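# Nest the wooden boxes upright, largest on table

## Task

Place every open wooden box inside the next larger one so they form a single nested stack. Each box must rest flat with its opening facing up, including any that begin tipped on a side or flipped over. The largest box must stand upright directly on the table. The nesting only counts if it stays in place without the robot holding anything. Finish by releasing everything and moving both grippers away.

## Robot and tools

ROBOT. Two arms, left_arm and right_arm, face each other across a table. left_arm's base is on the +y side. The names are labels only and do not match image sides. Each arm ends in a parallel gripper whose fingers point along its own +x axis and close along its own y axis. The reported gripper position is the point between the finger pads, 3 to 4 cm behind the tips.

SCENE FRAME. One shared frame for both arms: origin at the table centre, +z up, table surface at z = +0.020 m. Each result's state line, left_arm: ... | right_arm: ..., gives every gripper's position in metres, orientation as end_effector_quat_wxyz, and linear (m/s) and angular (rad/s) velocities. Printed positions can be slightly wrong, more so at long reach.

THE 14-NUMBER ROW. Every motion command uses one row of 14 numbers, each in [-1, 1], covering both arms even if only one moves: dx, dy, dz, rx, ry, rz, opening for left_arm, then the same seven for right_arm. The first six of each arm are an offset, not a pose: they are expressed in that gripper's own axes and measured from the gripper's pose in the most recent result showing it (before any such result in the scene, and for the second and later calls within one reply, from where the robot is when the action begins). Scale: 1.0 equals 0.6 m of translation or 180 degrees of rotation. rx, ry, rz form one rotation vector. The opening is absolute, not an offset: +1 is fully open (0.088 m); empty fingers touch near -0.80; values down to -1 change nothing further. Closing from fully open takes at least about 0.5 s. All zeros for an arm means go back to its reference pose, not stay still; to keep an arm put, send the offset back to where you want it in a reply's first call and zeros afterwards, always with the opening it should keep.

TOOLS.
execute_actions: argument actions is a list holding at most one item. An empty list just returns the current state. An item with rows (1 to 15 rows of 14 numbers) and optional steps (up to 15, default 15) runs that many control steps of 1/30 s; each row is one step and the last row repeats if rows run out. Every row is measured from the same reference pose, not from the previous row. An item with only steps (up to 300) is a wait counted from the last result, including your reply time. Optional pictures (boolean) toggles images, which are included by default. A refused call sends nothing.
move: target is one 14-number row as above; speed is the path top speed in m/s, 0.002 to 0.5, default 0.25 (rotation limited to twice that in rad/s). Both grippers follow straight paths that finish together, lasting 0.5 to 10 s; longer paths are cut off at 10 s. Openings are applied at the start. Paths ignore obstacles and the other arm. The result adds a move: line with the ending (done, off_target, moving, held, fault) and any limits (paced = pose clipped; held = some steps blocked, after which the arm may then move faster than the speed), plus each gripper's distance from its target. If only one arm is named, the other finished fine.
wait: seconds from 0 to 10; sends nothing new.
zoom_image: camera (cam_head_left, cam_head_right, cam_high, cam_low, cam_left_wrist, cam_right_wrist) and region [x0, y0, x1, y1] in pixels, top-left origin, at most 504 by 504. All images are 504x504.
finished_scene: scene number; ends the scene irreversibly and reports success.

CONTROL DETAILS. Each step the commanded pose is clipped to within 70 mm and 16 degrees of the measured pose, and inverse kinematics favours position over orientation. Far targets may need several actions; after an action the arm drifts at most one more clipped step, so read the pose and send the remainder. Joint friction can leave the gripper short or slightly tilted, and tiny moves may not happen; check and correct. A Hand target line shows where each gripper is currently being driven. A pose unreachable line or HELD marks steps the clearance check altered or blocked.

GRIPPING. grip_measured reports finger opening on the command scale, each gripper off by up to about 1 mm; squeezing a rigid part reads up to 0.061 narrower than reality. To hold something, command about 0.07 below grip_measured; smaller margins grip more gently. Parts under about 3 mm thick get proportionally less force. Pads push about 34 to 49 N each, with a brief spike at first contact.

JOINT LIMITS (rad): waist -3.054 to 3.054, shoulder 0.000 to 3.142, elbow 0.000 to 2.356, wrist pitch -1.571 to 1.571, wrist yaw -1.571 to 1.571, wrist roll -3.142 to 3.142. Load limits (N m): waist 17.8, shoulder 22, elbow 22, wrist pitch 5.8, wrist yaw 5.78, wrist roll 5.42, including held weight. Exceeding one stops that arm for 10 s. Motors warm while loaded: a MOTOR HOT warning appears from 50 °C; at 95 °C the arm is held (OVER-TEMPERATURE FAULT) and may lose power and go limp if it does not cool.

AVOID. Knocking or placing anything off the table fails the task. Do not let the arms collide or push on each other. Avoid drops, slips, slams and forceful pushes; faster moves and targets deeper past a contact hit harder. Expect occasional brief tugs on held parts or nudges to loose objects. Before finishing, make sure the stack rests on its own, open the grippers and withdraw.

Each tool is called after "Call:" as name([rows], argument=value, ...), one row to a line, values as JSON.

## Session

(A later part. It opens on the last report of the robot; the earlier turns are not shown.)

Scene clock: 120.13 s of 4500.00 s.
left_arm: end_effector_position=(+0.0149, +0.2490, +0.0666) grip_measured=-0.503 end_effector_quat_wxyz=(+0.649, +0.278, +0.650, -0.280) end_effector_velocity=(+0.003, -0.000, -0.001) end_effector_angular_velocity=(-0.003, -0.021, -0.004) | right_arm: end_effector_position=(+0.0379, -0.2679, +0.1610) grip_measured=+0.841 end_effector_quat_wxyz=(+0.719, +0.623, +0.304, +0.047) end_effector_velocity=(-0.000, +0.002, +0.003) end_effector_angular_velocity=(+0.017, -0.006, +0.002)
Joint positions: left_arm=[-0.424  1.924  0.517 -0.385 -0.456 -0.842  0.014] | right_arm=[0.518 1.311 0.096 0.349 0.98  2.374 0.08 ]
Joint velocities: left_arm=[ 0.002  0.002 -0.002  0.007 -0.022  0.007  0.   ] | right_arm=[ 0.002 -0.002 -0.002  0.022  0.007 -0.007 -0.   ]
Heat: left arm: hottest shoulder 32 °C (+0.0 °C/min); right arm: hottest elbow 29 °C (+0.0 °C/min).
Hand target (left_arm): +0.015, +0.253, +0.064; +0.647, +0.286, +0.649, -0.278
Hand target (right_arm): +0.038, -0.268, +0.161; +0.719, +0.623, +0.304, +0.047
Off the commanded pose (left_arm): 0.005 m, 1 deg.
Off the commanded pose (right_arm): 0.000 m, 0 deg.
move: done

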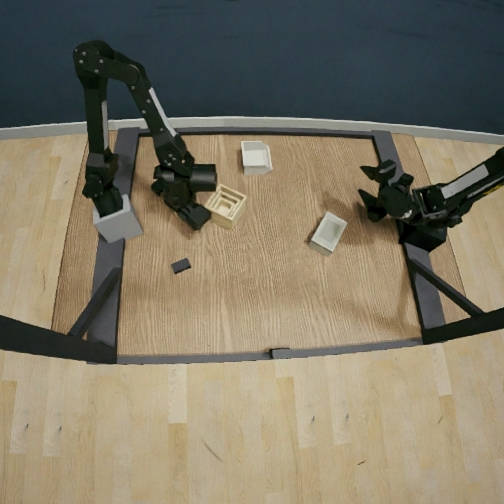

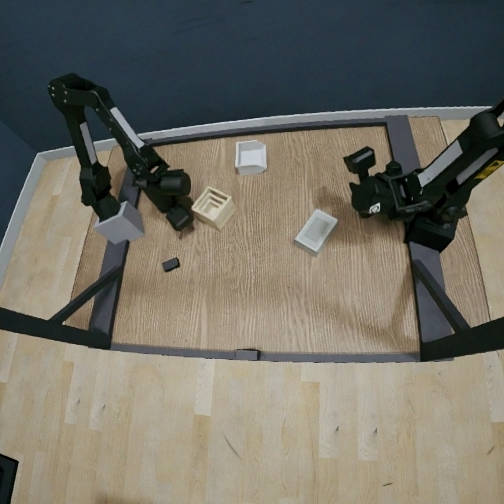

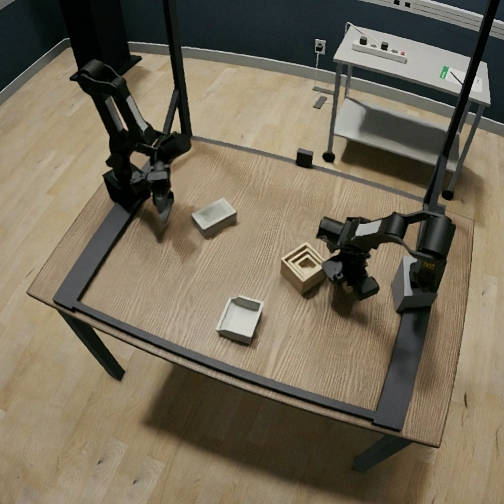

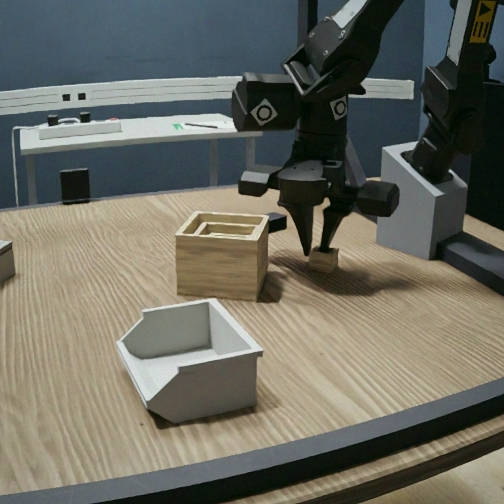

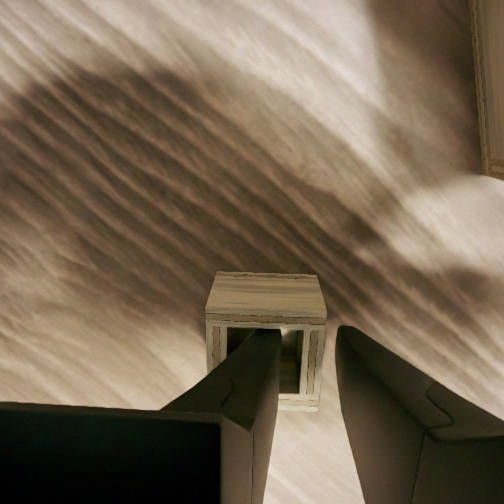

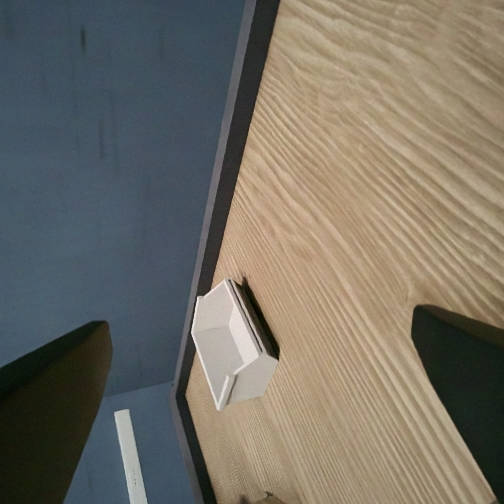

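Call:
move(target=[0,0,0,0,0,0,-1,0,0,0,0,0,0,0.84])

Call:
move(target=[-0.16,0,0,0,0,0,-1,0,0,0,0,0,0,0.84], speed=0.15)

Scene clock: 122.50 s of 4500.00 s.
left_arm: end_effector_position=(+0.0148, +0.2492, +0.0666) grip_measured=-0.753 end_effector_quat_wxyz=(+0.649, +0.279, +0.650, -0.281) end_effector_velocity=(-0.002, -0.004, +0.000) end_effector_angular_velocity=(-0.020, +0.009, +0.015) | right_arm: end_effector_position=(+0.0379, -0.2679, +0.1610) grip_measured=+0.841 end_effector_quat_wxyz=(+0.719, +0.623, +0.304, +0.047) end_effector_velocity=(+0.001, +0.001, +0.002) end_effector_angular_velocity=(-0.001, -0.002, +0.002)
Joint positions: left_arm=[-0.425  1.924  0.517 -0.386 -0.457 -0.842  0.002] | right_arm=[0.518 1.311 0.096 0.349 0.98  2.374 0.08 ]
Joint velocities: left_arm=[-0.002 -0.002 -0.002  0.022  0.007 -0.007  0.   ] | right_arm=[-0.012 -0.007  0.002  0.007 -0.007 -0.022 -0.   ]
Heat: left arm: hottest shoulder 31 °C (+0.0 °C/min); right arm: hottest elbow 29 °C (+0.0 °C/min).
Hand target (left_arm): +0.015, +0.249, +0.066; +0.649, +0.278, +0.650, -0.280
Hand target (right_arm): +0.038, -0.268, +0.161; +0.719, +0.623, +0.304, +0.047
Off the commanded pose (left_arm): 0.000 m, 0 deg.
Off the commanded pose (right_arm): 0.000 m, 0 deg.
move: done

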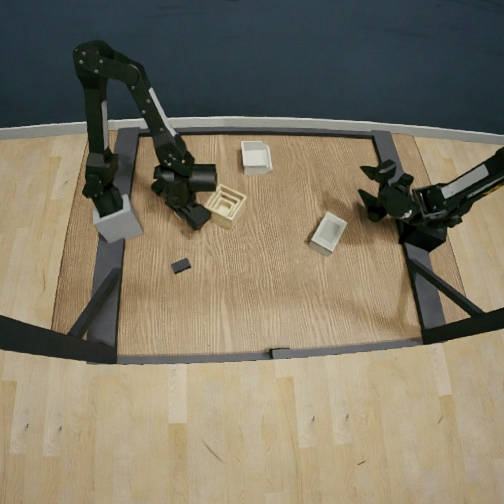

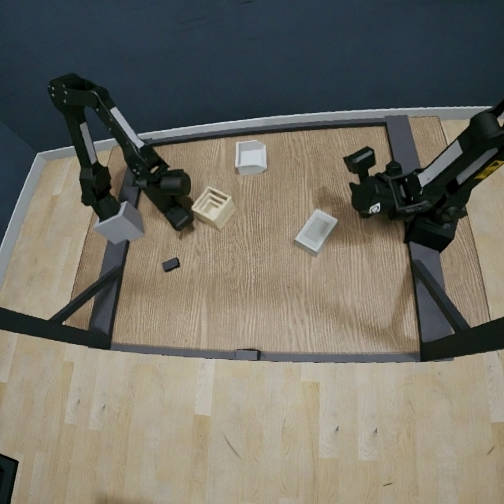

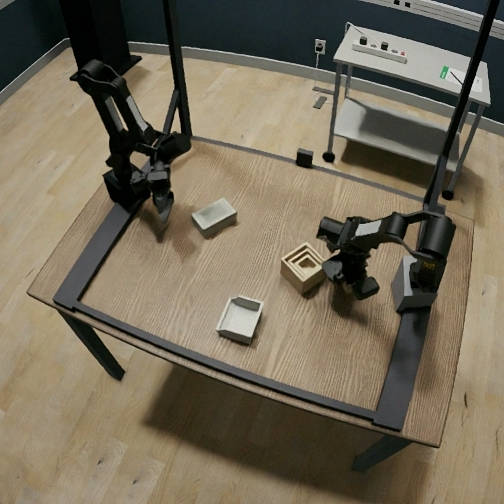

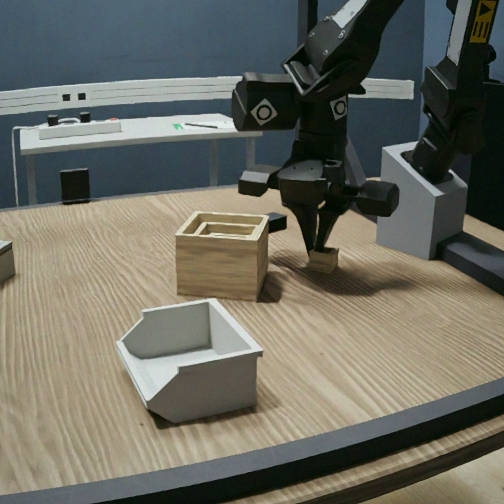

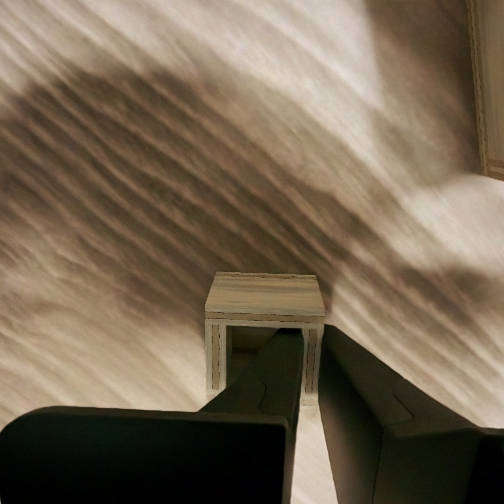

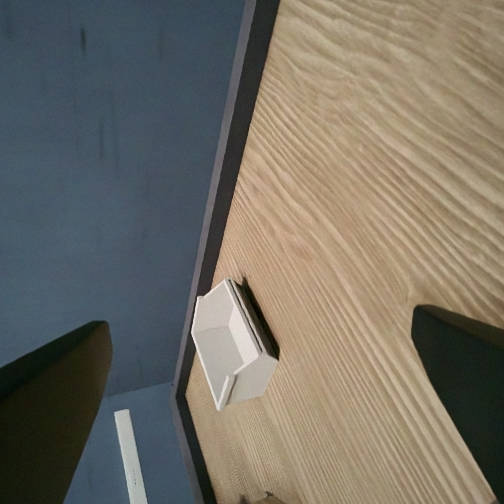

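Scene clock: 123.60 s of 4500.00 s.
left_arm: end_effector_position=(+0.0169, +0.2517, +0.1590) grip_measured=-0.753 end_effector_quat_wxyz=(+0.650, +0.285, +0.647, -0.279) end_effector_velocity=(+0.001, +0.002, +0.000) end_effector_angular_velocity=(+0.003, -0.009, +0.002) | right_arm: end_effector_position=(+0.0379, -0.2679, +0.1610) grip_measured=+0.841 end_effector_quat_wxyz=(+0.719, +0.623, +0.304, +0.047) end_effector_velocity=(+0.001, -0.000, -0.000) end_effector_angular_velocity=(-0.011, -0.003, +0.006)
Joint positions: left_arm=[-0.613  1.681  0.716 -0.925 -0.415 -1.039  0.002] | right_arm=[0.518 1.311 0.096 0.349 0.98  2.374 0.08 ]
Joint velocities: left_arm=[-0.002 -0.002 -0.002 -0.007 -0.007 -0.007 -0.   ] | right_arm=[-0.007 -0.002 -0.002  0.007 -0.007 -0.022 -0.   ]
Heat: left arm: hottest shoulder 31 °C (+0.0 °C/min); right arm: hottest elbow 29 °C (+0.0 °C/min).
Hand target (left_arm): +0.016, +0.250, +0.162; +0.650, +0.278, +0.649, -0.281
Hand target (right_arm): +0.038, -0.268, +0.161; +0.719, +0.623, +0.304, +0.047
Off the commanded pose (left_arm): 0.005 m, 1 deg.
Off the commanded pose (right_arm): 0.000 m, 0 deg.
move: done

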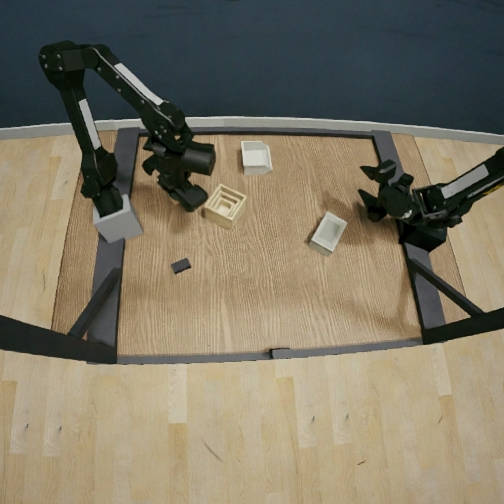

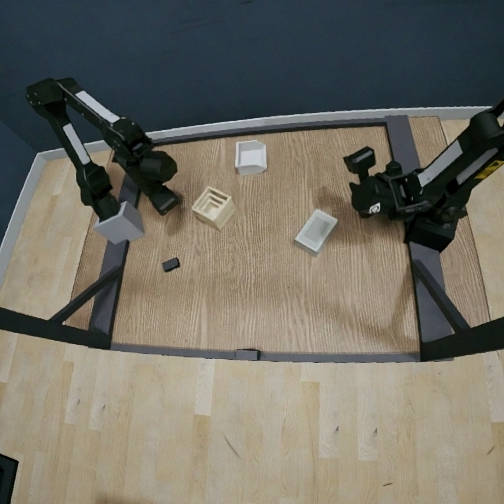

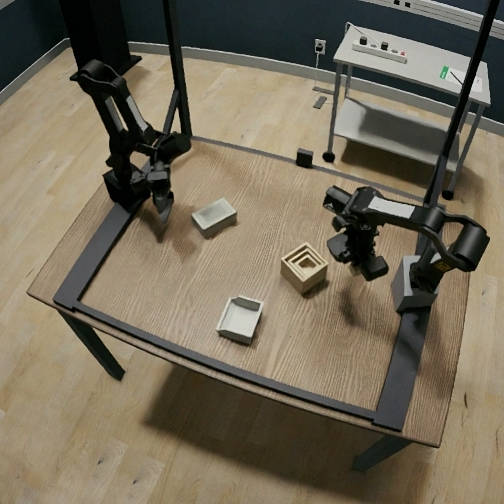

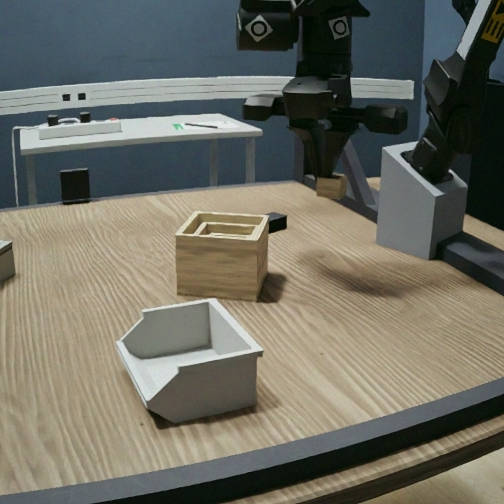

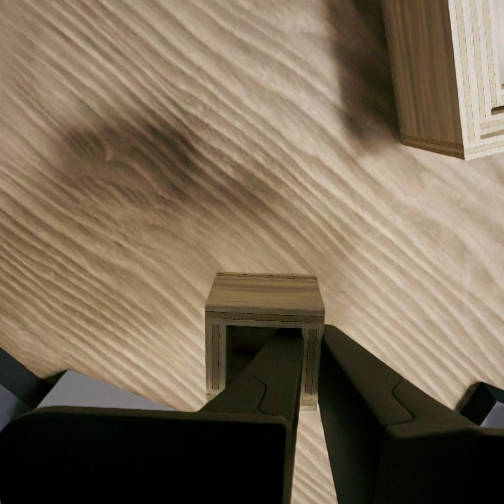

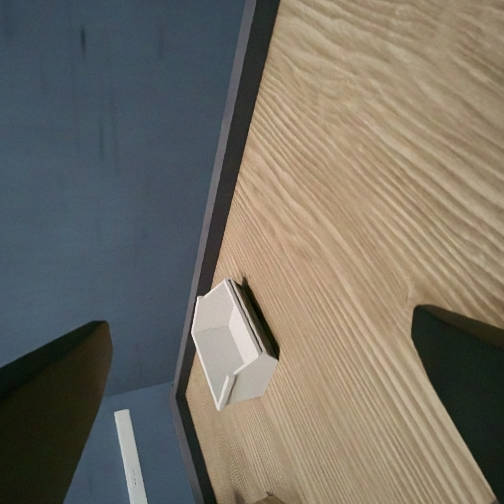

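Call:
move(target=[0,-0.144,0.164,-0.086,0,-0.003,-1,0,0,0,0,0,0,0.84], speed=0.2)

Call:
move(target=[0.065,0.004,-0.004,0,0.003,0.005,-1,0,0,0,0,0,0,0.84], speed=0.08)

Scene clock: 127.93 s of 4500.00 s.
left_arm: end_effector_position=(+0.0213, +0.1222, +0.1619) grip_measured=-0.753 end_effector_quat_wxyz=(+0.679, +0.191, +0.681, -0.198) end_effector_velocity=(-0.000, -0.002, -0.000) end_effector_angular_velocity=(+0.004, -0.009, +0.017) | right_arm: end_effector_position=(+0.0379, -0.2679, +0.1610) grip_measured=+0.841 end_effector_quat_wxyz=(+0.719, +0.623, +0.304, +0.047) end_effector_velocity=(+0.000, -0.003, -0.003) end_effector_angular_velocity=(-0.029, -0.000, +0.003)
Joint positions: left_arm=[-0.503  2.099  1.222 -0.945 -0.436 -1.179  0.002] | right_arm=[0.518 1.311 0.096 0.349 0.98  2.374 0.08 ]
Joint velocities: left_arm=[-0.002  0.012  0.012 -0.007 -0.007 -0.022  0.   ] | right_arm=[-0.002 -0.002 -0.002 -0.022 -0.007 -0.007 -0.   ]
Heat: left arm: hottest shoulder 31 °C (+0.0 °C/min); right arm: hottest elbow 29 °C (+0.0 °C/min).
Hand target (left_arm): +0.022, +0.121, +0.159; +0.680, +0.193, +0.680, -0.193
Hand target (right_arm): +0.038, -0.268, +0.161; +0.719, +0.623, +0.304, +0.047
Off the commanded pose (left_arm): 0.004 m, 1 deg.
Off the commanded pose (right_arm): 0.000 m, 0 deg.
After step 90, 0.27 s passed at rest.
move: done

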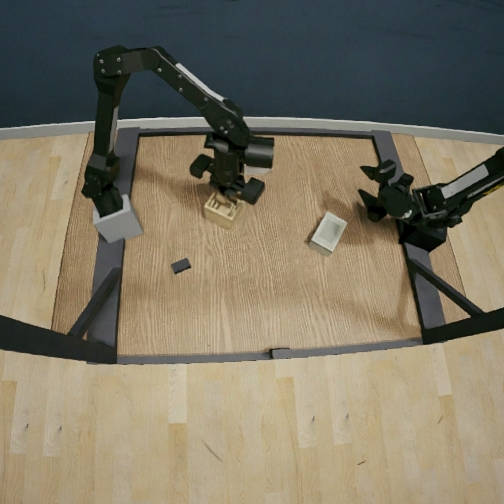

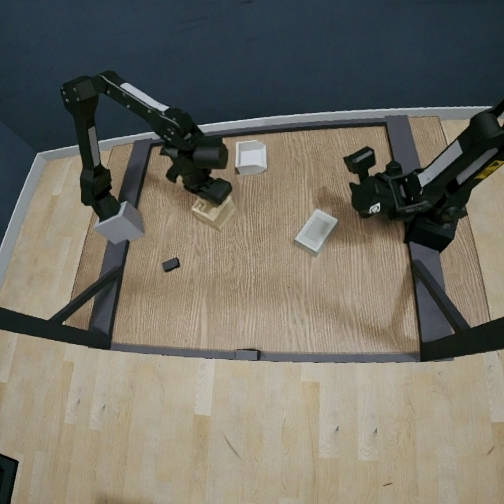

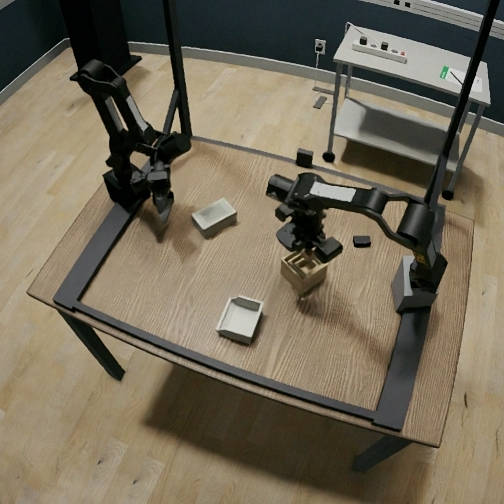

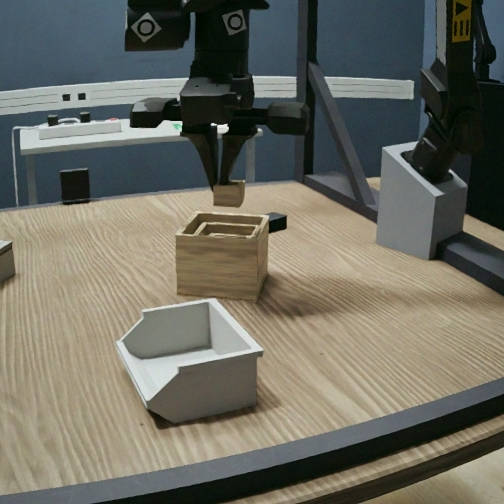

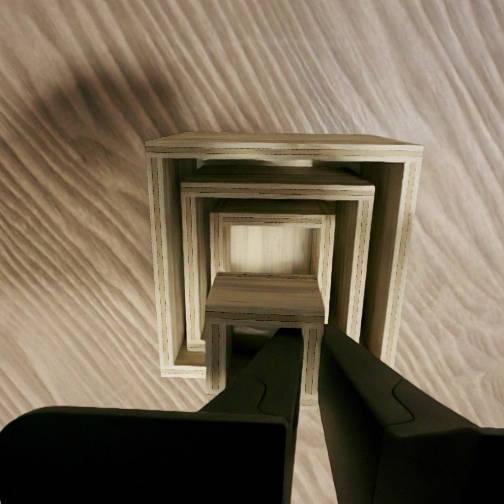

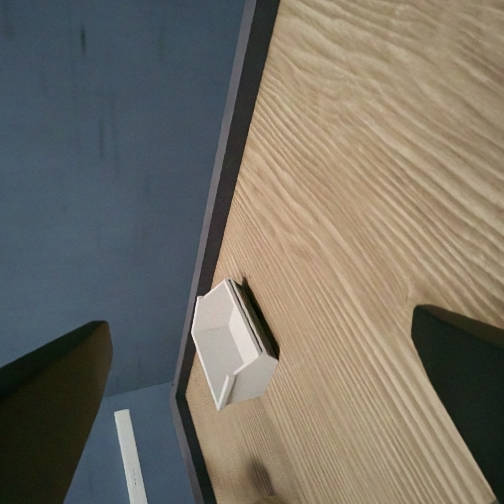

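Scene clock: 128.77 s of 4500.00 s.
left_arm: end_effector_position=(+0.0204, +0.1218, +0.1289) grip_measured=-0.753 end_effector_quat_wxyz=(+0.677, +0.186, +0.684, -0.195) end_effector_velocity=(+0.003, +0.005, -0.001) end_effector_angular_velocity=(+0.020, -0.025, -0.006) | right_arm: end_effector_position=(+0.0379, -0.2679, +0.1610) grip_measured=+0.841 end_effector_quat_wxyz=(+0.719, +0.623, +0.304, +0.047) end_effector_velocity=(-0.001, +0.001, -0.000) end_effector_angular_velocity=(+0.000, +0.003, +0.010)
Joint positions: left_arm=[-0.46   2.145  1.154 -0.811 -0.44  -1.144  0.002] | right_arm=[0.518 1.311 0.096 0.349 0.98  2.374 0.08 ]
Joint velocities: left_arm=[-0.002  0.002 -0.002 -0.022 -0.022 -0.007  0.   ] | right_arm=[ 0.002 -0.002 -0.002  0.007 -0.007 -0.007 -0.   ]
Heat: left arm: hottest shoulder 31 °C (+0.0 °C/min); right arm: hottest elbow 29 °C (+0.0 °C/min).
Hand target (left_arm): +0.020, +0.125, +0.123; +0.677, +0.197, +0.683, -0.192
Hand target (right_arm): +0.038, -0.268, +0.161; +0.719, +0.623, +0.304, +0.047
Off the commanded pose (left_arm): 0.007 m, 1 deg.
Off the commanded pose (right_arm): 0.000 m, 0 deg.
move: done

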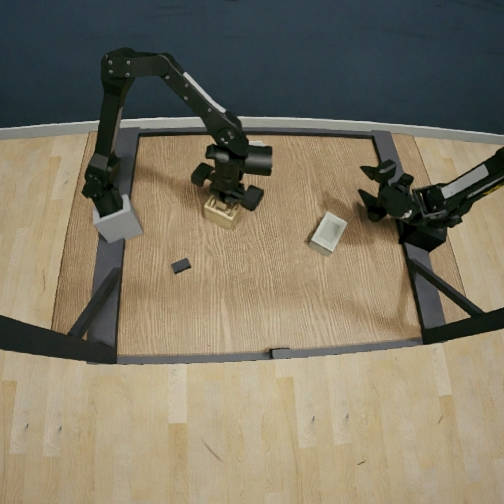

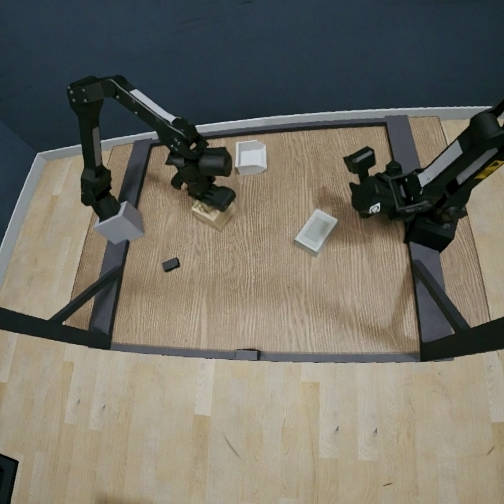

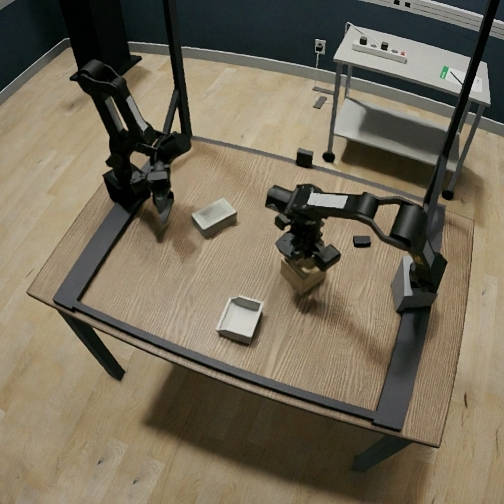

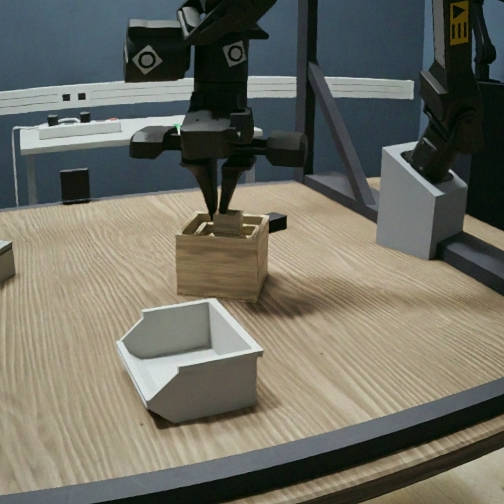

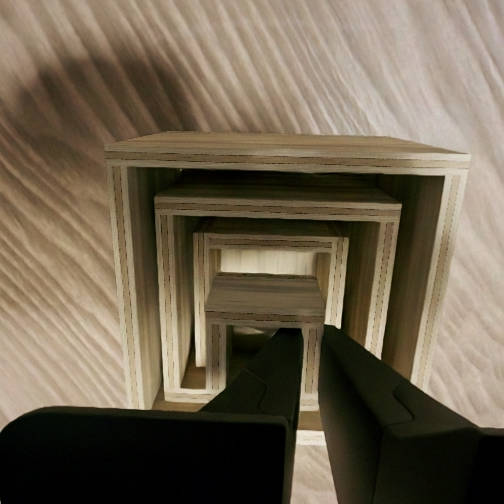

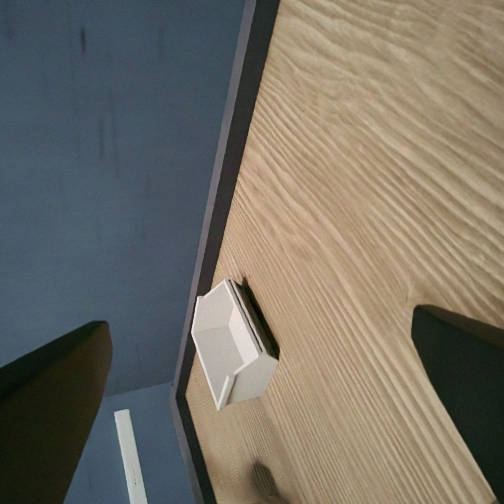

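Well aligned. Descend to ~0.108.

Call:
move(target=[0.045,0.007,-0.005,0.006,-0.002,0.007,-1,0,0,0,0,0,0,0.84], speed=0.04)

Scene clock: 130.87 s of 4500.00 s.
left_arm: end_effector_position=(+0.0199, +0.1229, +0.1078) grip_measured=-0.753 end_effector_quat_wxyz=(+0.680, +0.189, +0.680, -0.197) end_effector_velocity=(+0.003, +0.003, -0.000) end_effector_angular_velocity=(+0.008, -0.023, +0.000) | right_arm: end_effector_position=(+0.0379, -0.2679, +0.1610) grip_measured=+0.841 end_effector_quat_wxyz=(+0.719, +0.623, +0.304, +0.047) end_effector_velocity=(-0.000, +0.000, -0.000) end_effector_angular_velocity=(+0.000, +0.003, +0.005)
Joint positions: left_arm=[-0.438  2.178  1.109 -0.722 -0.455 -1.111  0.002] | right_arm=[0.518 1.311 0.096 0.349 0.98  2.374 0.08 ]
Joint velocities: left_arm=[-0.002 -0.002 -0.007 -0.007 -0.022 -0.007 -0.   ] | right_arm=[-0.002 -0.002 -0.002  0.007 -0.007 -0.007 -0.   ]
Heat: left arm: hottest shoulder 31 °C (+0.0 °C/min); right arm: hottest elbow 29 °C (+0.0 °C/min).
Hand target (left_arm): +0.019, +0.127, +0.102; +0.680, +0.200, +0.679, -0.194
Hand target (right_arm): +0.038, -0.268, +0.161; +0.719, +0.623, +0.304, +0.047
Off the commanded pose (left_arm): 0.007 m, 1 deg.
Off the commanded pose (right_arm): 0.000 m, 0 deg.
move: done

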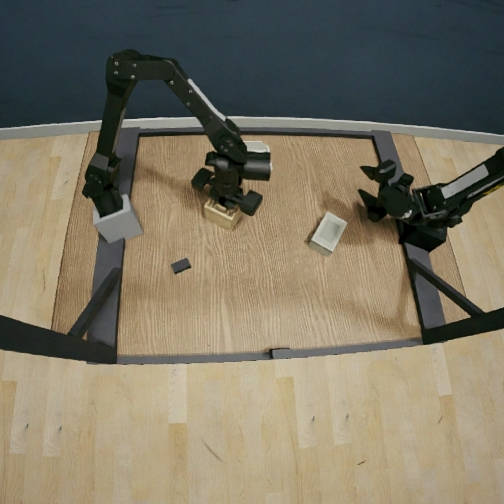

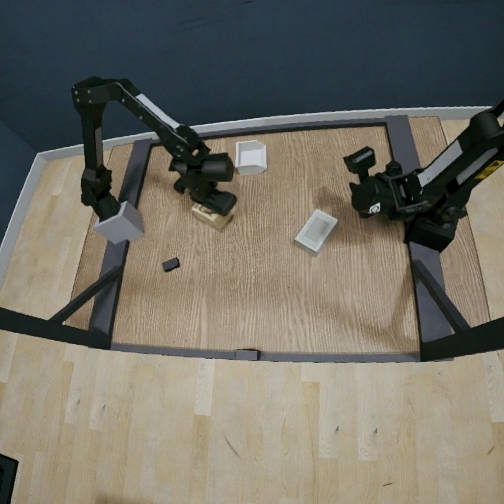

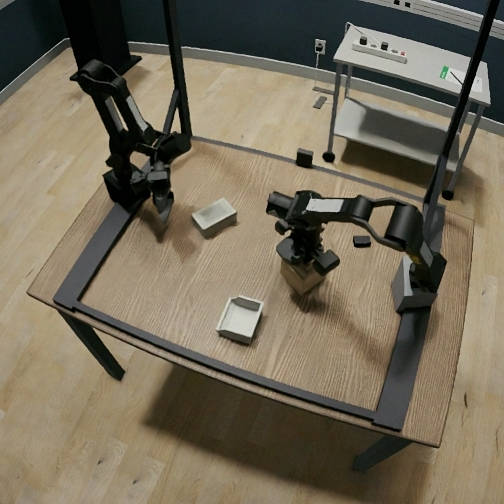

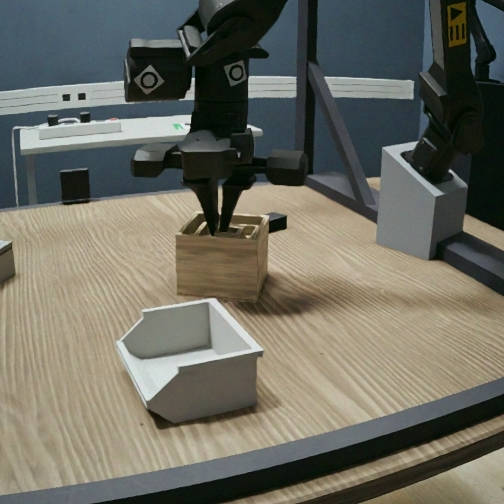

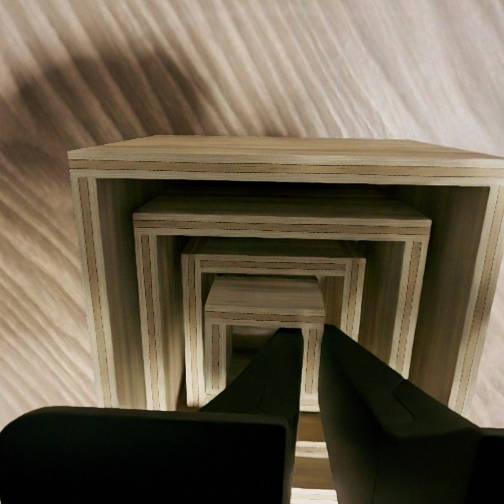

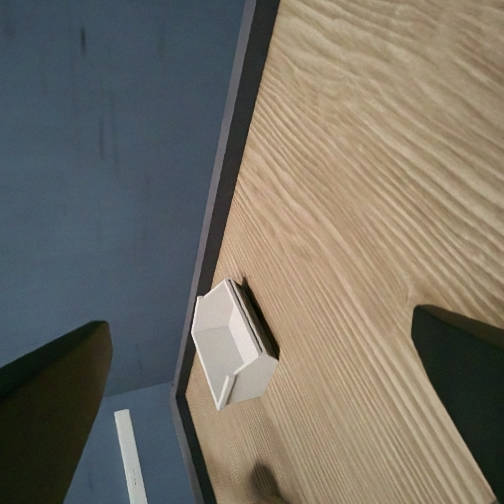

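Call:
move(target=[0.038,0.012,-0.006,0.003,0,0.007,-1,0,0,0,0,0,0,0.84], speed=0.03)

Call:
move(target=[0,0,0,0,0,0,-0.63,0,0,0,0,0,0,0.84])

Call:
move(target=[-0.2,0,0,0,0,0,-0.63,0,0,0,0,0,0,0.84], speed=0.12)

Scene clock: 133.83 s of 4500.00 s.
left_arm: end_effector_position=(+0.0209, +0.1264, +0.0910) grip_measured=-0.753 end_effector_quat_wxyz=(+0.682, +0.189, +0.678, -0.196) end_effector_velocity=(+0.000, +0.004, -0.000) end_effector_angular_velocity=(+0.009, -0.009, -0.000) | right_arm: end_effector_position=(+0.0379, -0.2679, +0.1610) grip_measured=+0.841 end_effector_quat_wxyz=(+0.719, +0.623, +0.304, +0.047) end_effector_velocity=(-0.000, +0.000, -0.000) end_effector_angular_velocity=(+0.012, +0.010, -0.000)
Joint positions: left_arm=[-0.415  2.2    1.068 -0.648 -0.465 -1.089  0.002] | right_arm=[0.518 1.311 0.096 0.349 0.98  2.374 0.08 ]
Joint velocities: left_arm=[-0.002 -0.002 -0.007 -0.007 -0.007 -0.007 -0.   ] | right_arm=[-0.002 -0.002 -0.002  0.007 -0.007  0.007 -0.   ]
Heat: left arm: hottest shoulder 31 °C (+0.0 °C/min); right arm: hottest elbow 29 °C (+0.0 °C/min).
Hand target (left_arm): +0.020, +0.131, +0.085; +0.681, +0.200, +0.677, -0.193
Hand target (right_arm): +0.038, -0.268, +0.161; +0.719, +0.623, +0.304, +0.047
Off the commanded pose (left_arm): 0.007 m, 1 deg.
Off the commanded pose (right_arm): 0.000 m, 0 deg.
move: done

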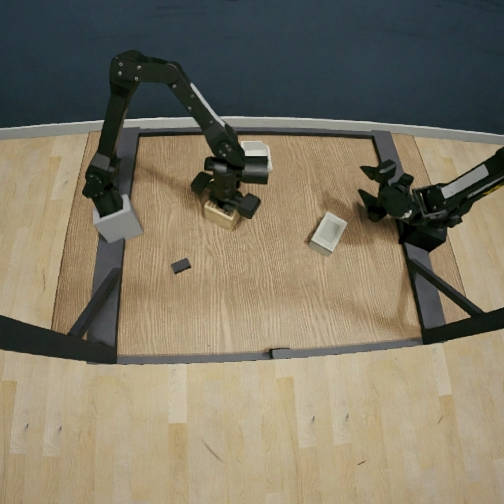

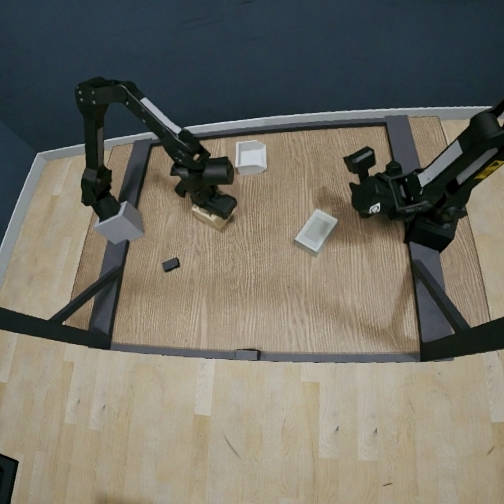

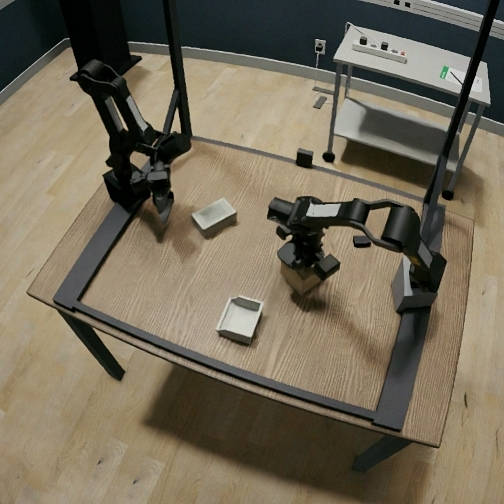

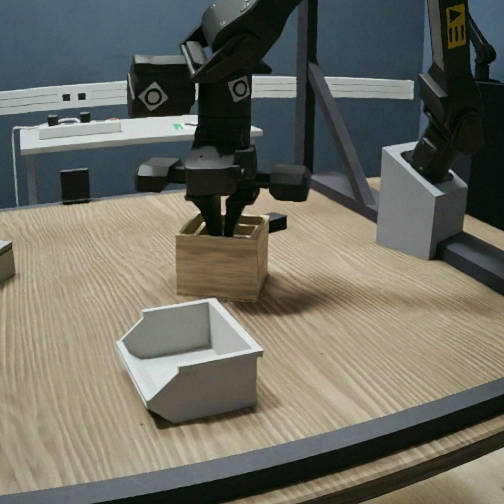

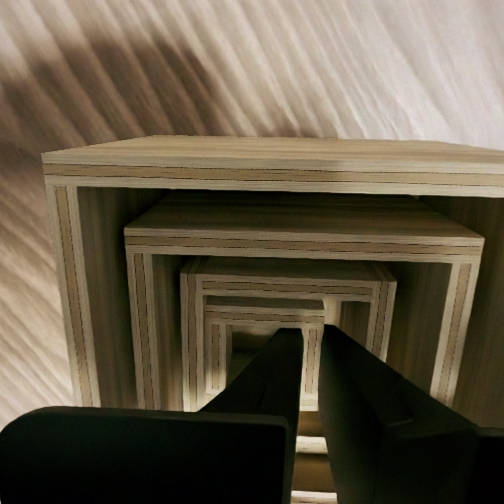

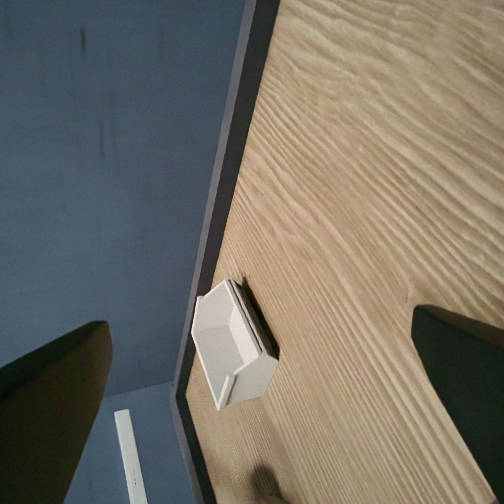

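Scene clock: 134.37 s of 4500.00 s.
left_arm: end_effector_position=(+0.0209, +0.1263, +0.0910) grip_measured=-0.634 end_effector_quat_wxyz=(+0.682, +0.189, +0.678, -0.196) end_effector_velocity=(+0.004, +0.005, -0.000) end_effector_angular_velocity=(+0.019, -0.023, +0.015) | right_arm: end_effector_position=(+0.0379, -0.2679, +0.1610) grip_measured=+0.841 end_effector_quat_wxyz=(+0.719, +0.623, +0.304, +0.047) end_effector_velocity=(-0.001, -0.000, -0.003) end_effector_angular_velocity=(-0.016, +0.013, +0.013)
Joint positions: left_arm=[-0.415  2.2    1.068 -0.647 -0.465 -1.089  0.008] | right_arm=[0.518 1.311 0.096 0.349 0.98  2.374 0.08 ]
Joint velocities: left_arm=[ 0.002 -0.002 -0.002 -0.022 -0.022 -0.022  0.001] | right_arm=[-0.002 -0.002 -0.002 -0.007 -0.022 -0.007 -0.   ]
Heat: left arm: hottest shoulder 31 °C (+0.0 °C/min); right arm: hottest elbow 29 °C (+0.0 °C/min).
Hand target (left_arm): +0.021, +0.126, +0.091; +0.682, +0.189, +0.678, -0.196
Hand target (right_arm): +0.038, -0.268, +0.161; +0.719, +0.623, +0.304, +0.047
Off the commanded pose (left_arm): 0.000 m, 0 deg.
Off the commanded pose (right_arm): 0.000 m, 0 deg.
move: done

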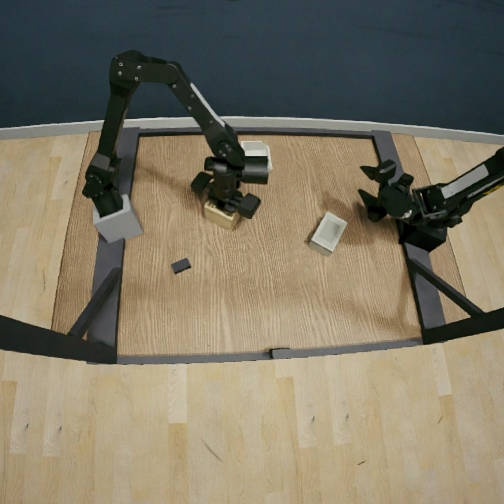

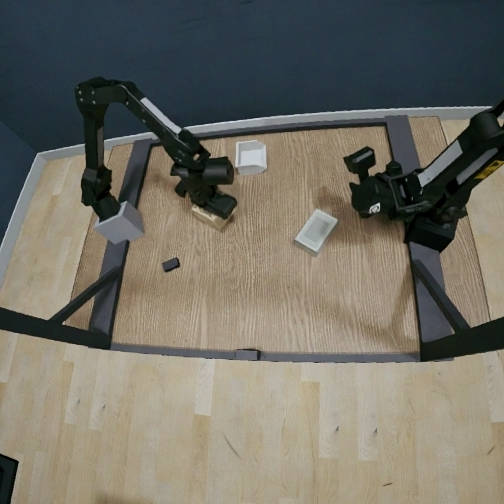

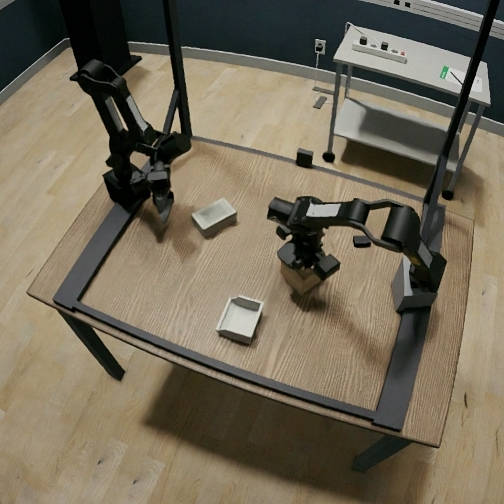

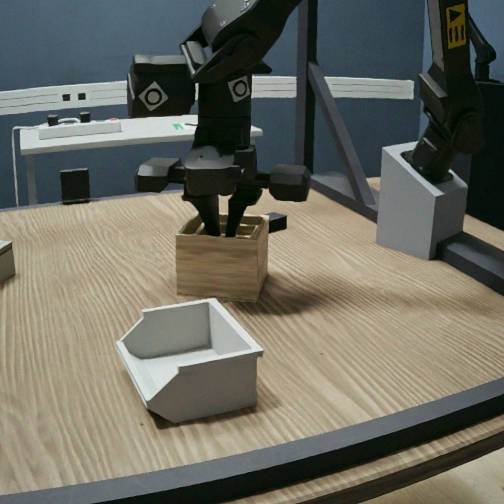

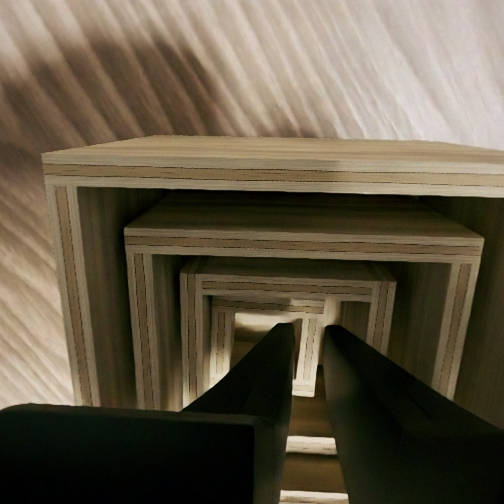

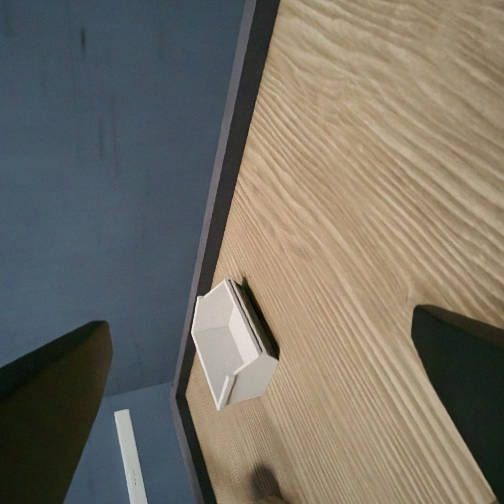

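Scene clock: 135.77 s of 4500.00 s.
left_arm: end_effector_position=(+0.0217, +0.1293, +0.2065) grip_measured=-0.633 end_effector_quat_wxyz=(+0.684, +0.196, +0.675, -0.195) end_effector_velocity=(+0.002, -0.001, +0.004) end_effector_angular_velocity=(-0.009, -0.006, +0.008) | right_arm: end_effector_position=(+0.0379, -0.2679, +0.1610) grip_measured=+0.841 end_effector_quat_wxyz=(+0.719, +0.623, +0.304, +0.047) end_effector_velocity=(+0.000, -0.001, -0.002) end_effector_angular_velocity=(-0.014, +0.001, +0.004)
Joint positions: left_arm=[-0.567  2.048  1.321 -1.136 -0.435 -1.248  0.008] | right_arm=[0.518 1.311 0.096 0.349 0.98  2.374 0.08 ]
Joint velocities: left_arm=[-0.002 -0.007  0.007 -0.007 -0.007 -0.007  0.   ] | right_arm=[-0.002 -0.002 -0.002 -0.007 -0.007 -0.007 -0.   ]
Heat: left arm: hottest shoulder 32 °C (+1.0 °C/min); right arm: hottest elbow 29 °C (+0.0 °C/min).
Hand target (left_arm): +0.022, +0.128, +0.211; +0.683, +0.189, +0.677, -0.196
Hand target (right_arm): +0.038, -0.268, +0.161; +0.719, +0.623, +0.304, +0.047
Off the commanded pose (left_arm): 0.005 m, 1 deg.
Off the commanded pose (right_arm): 0.000 m, 0 deg.
move: done

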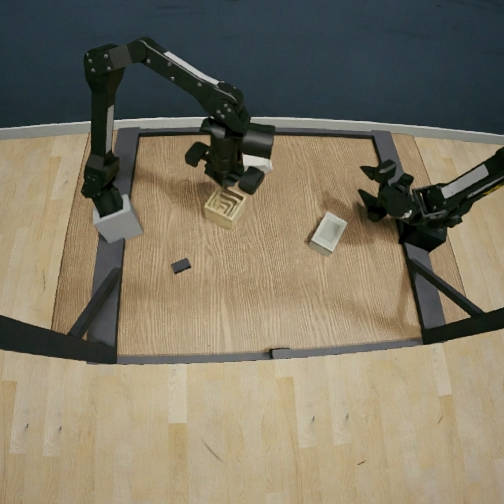

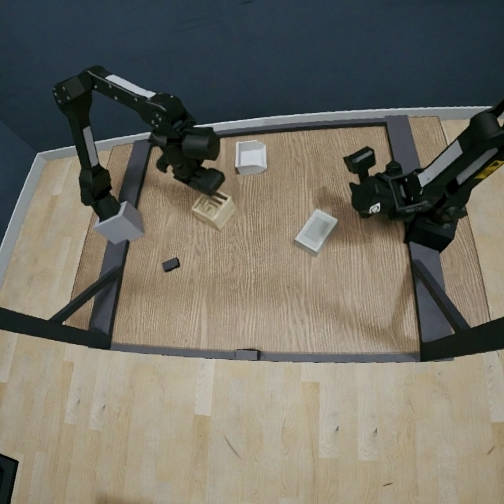

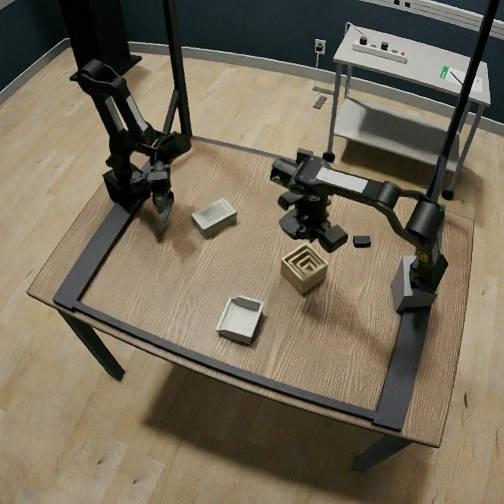

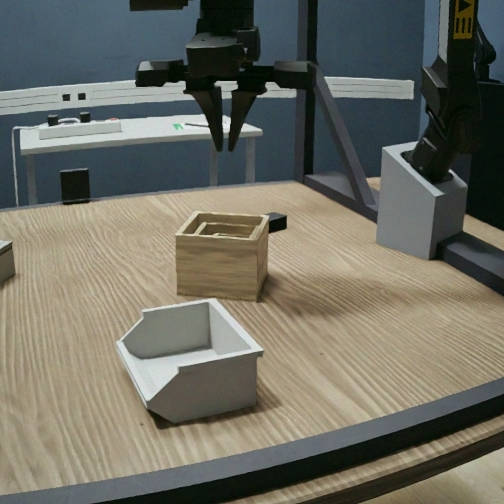

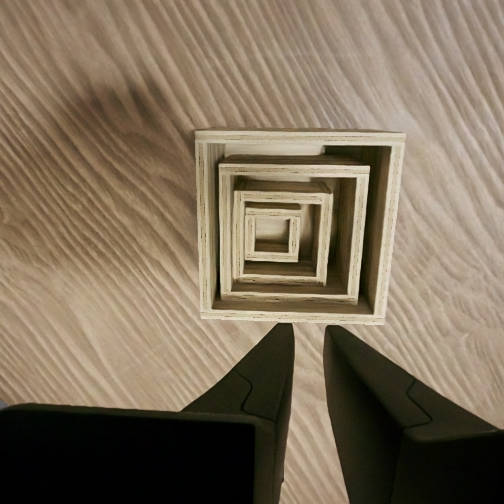

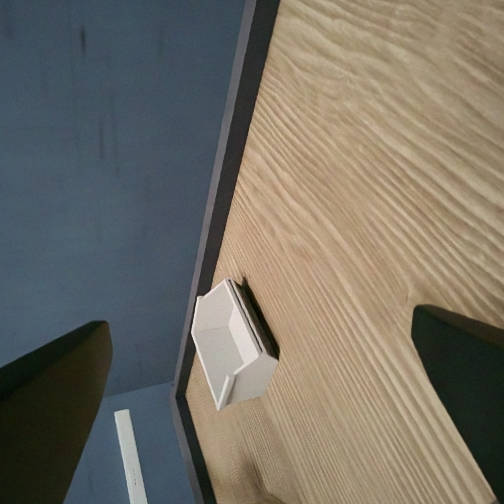

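Call:
finished_scene(scene=2)

The scene is finished: the task was done.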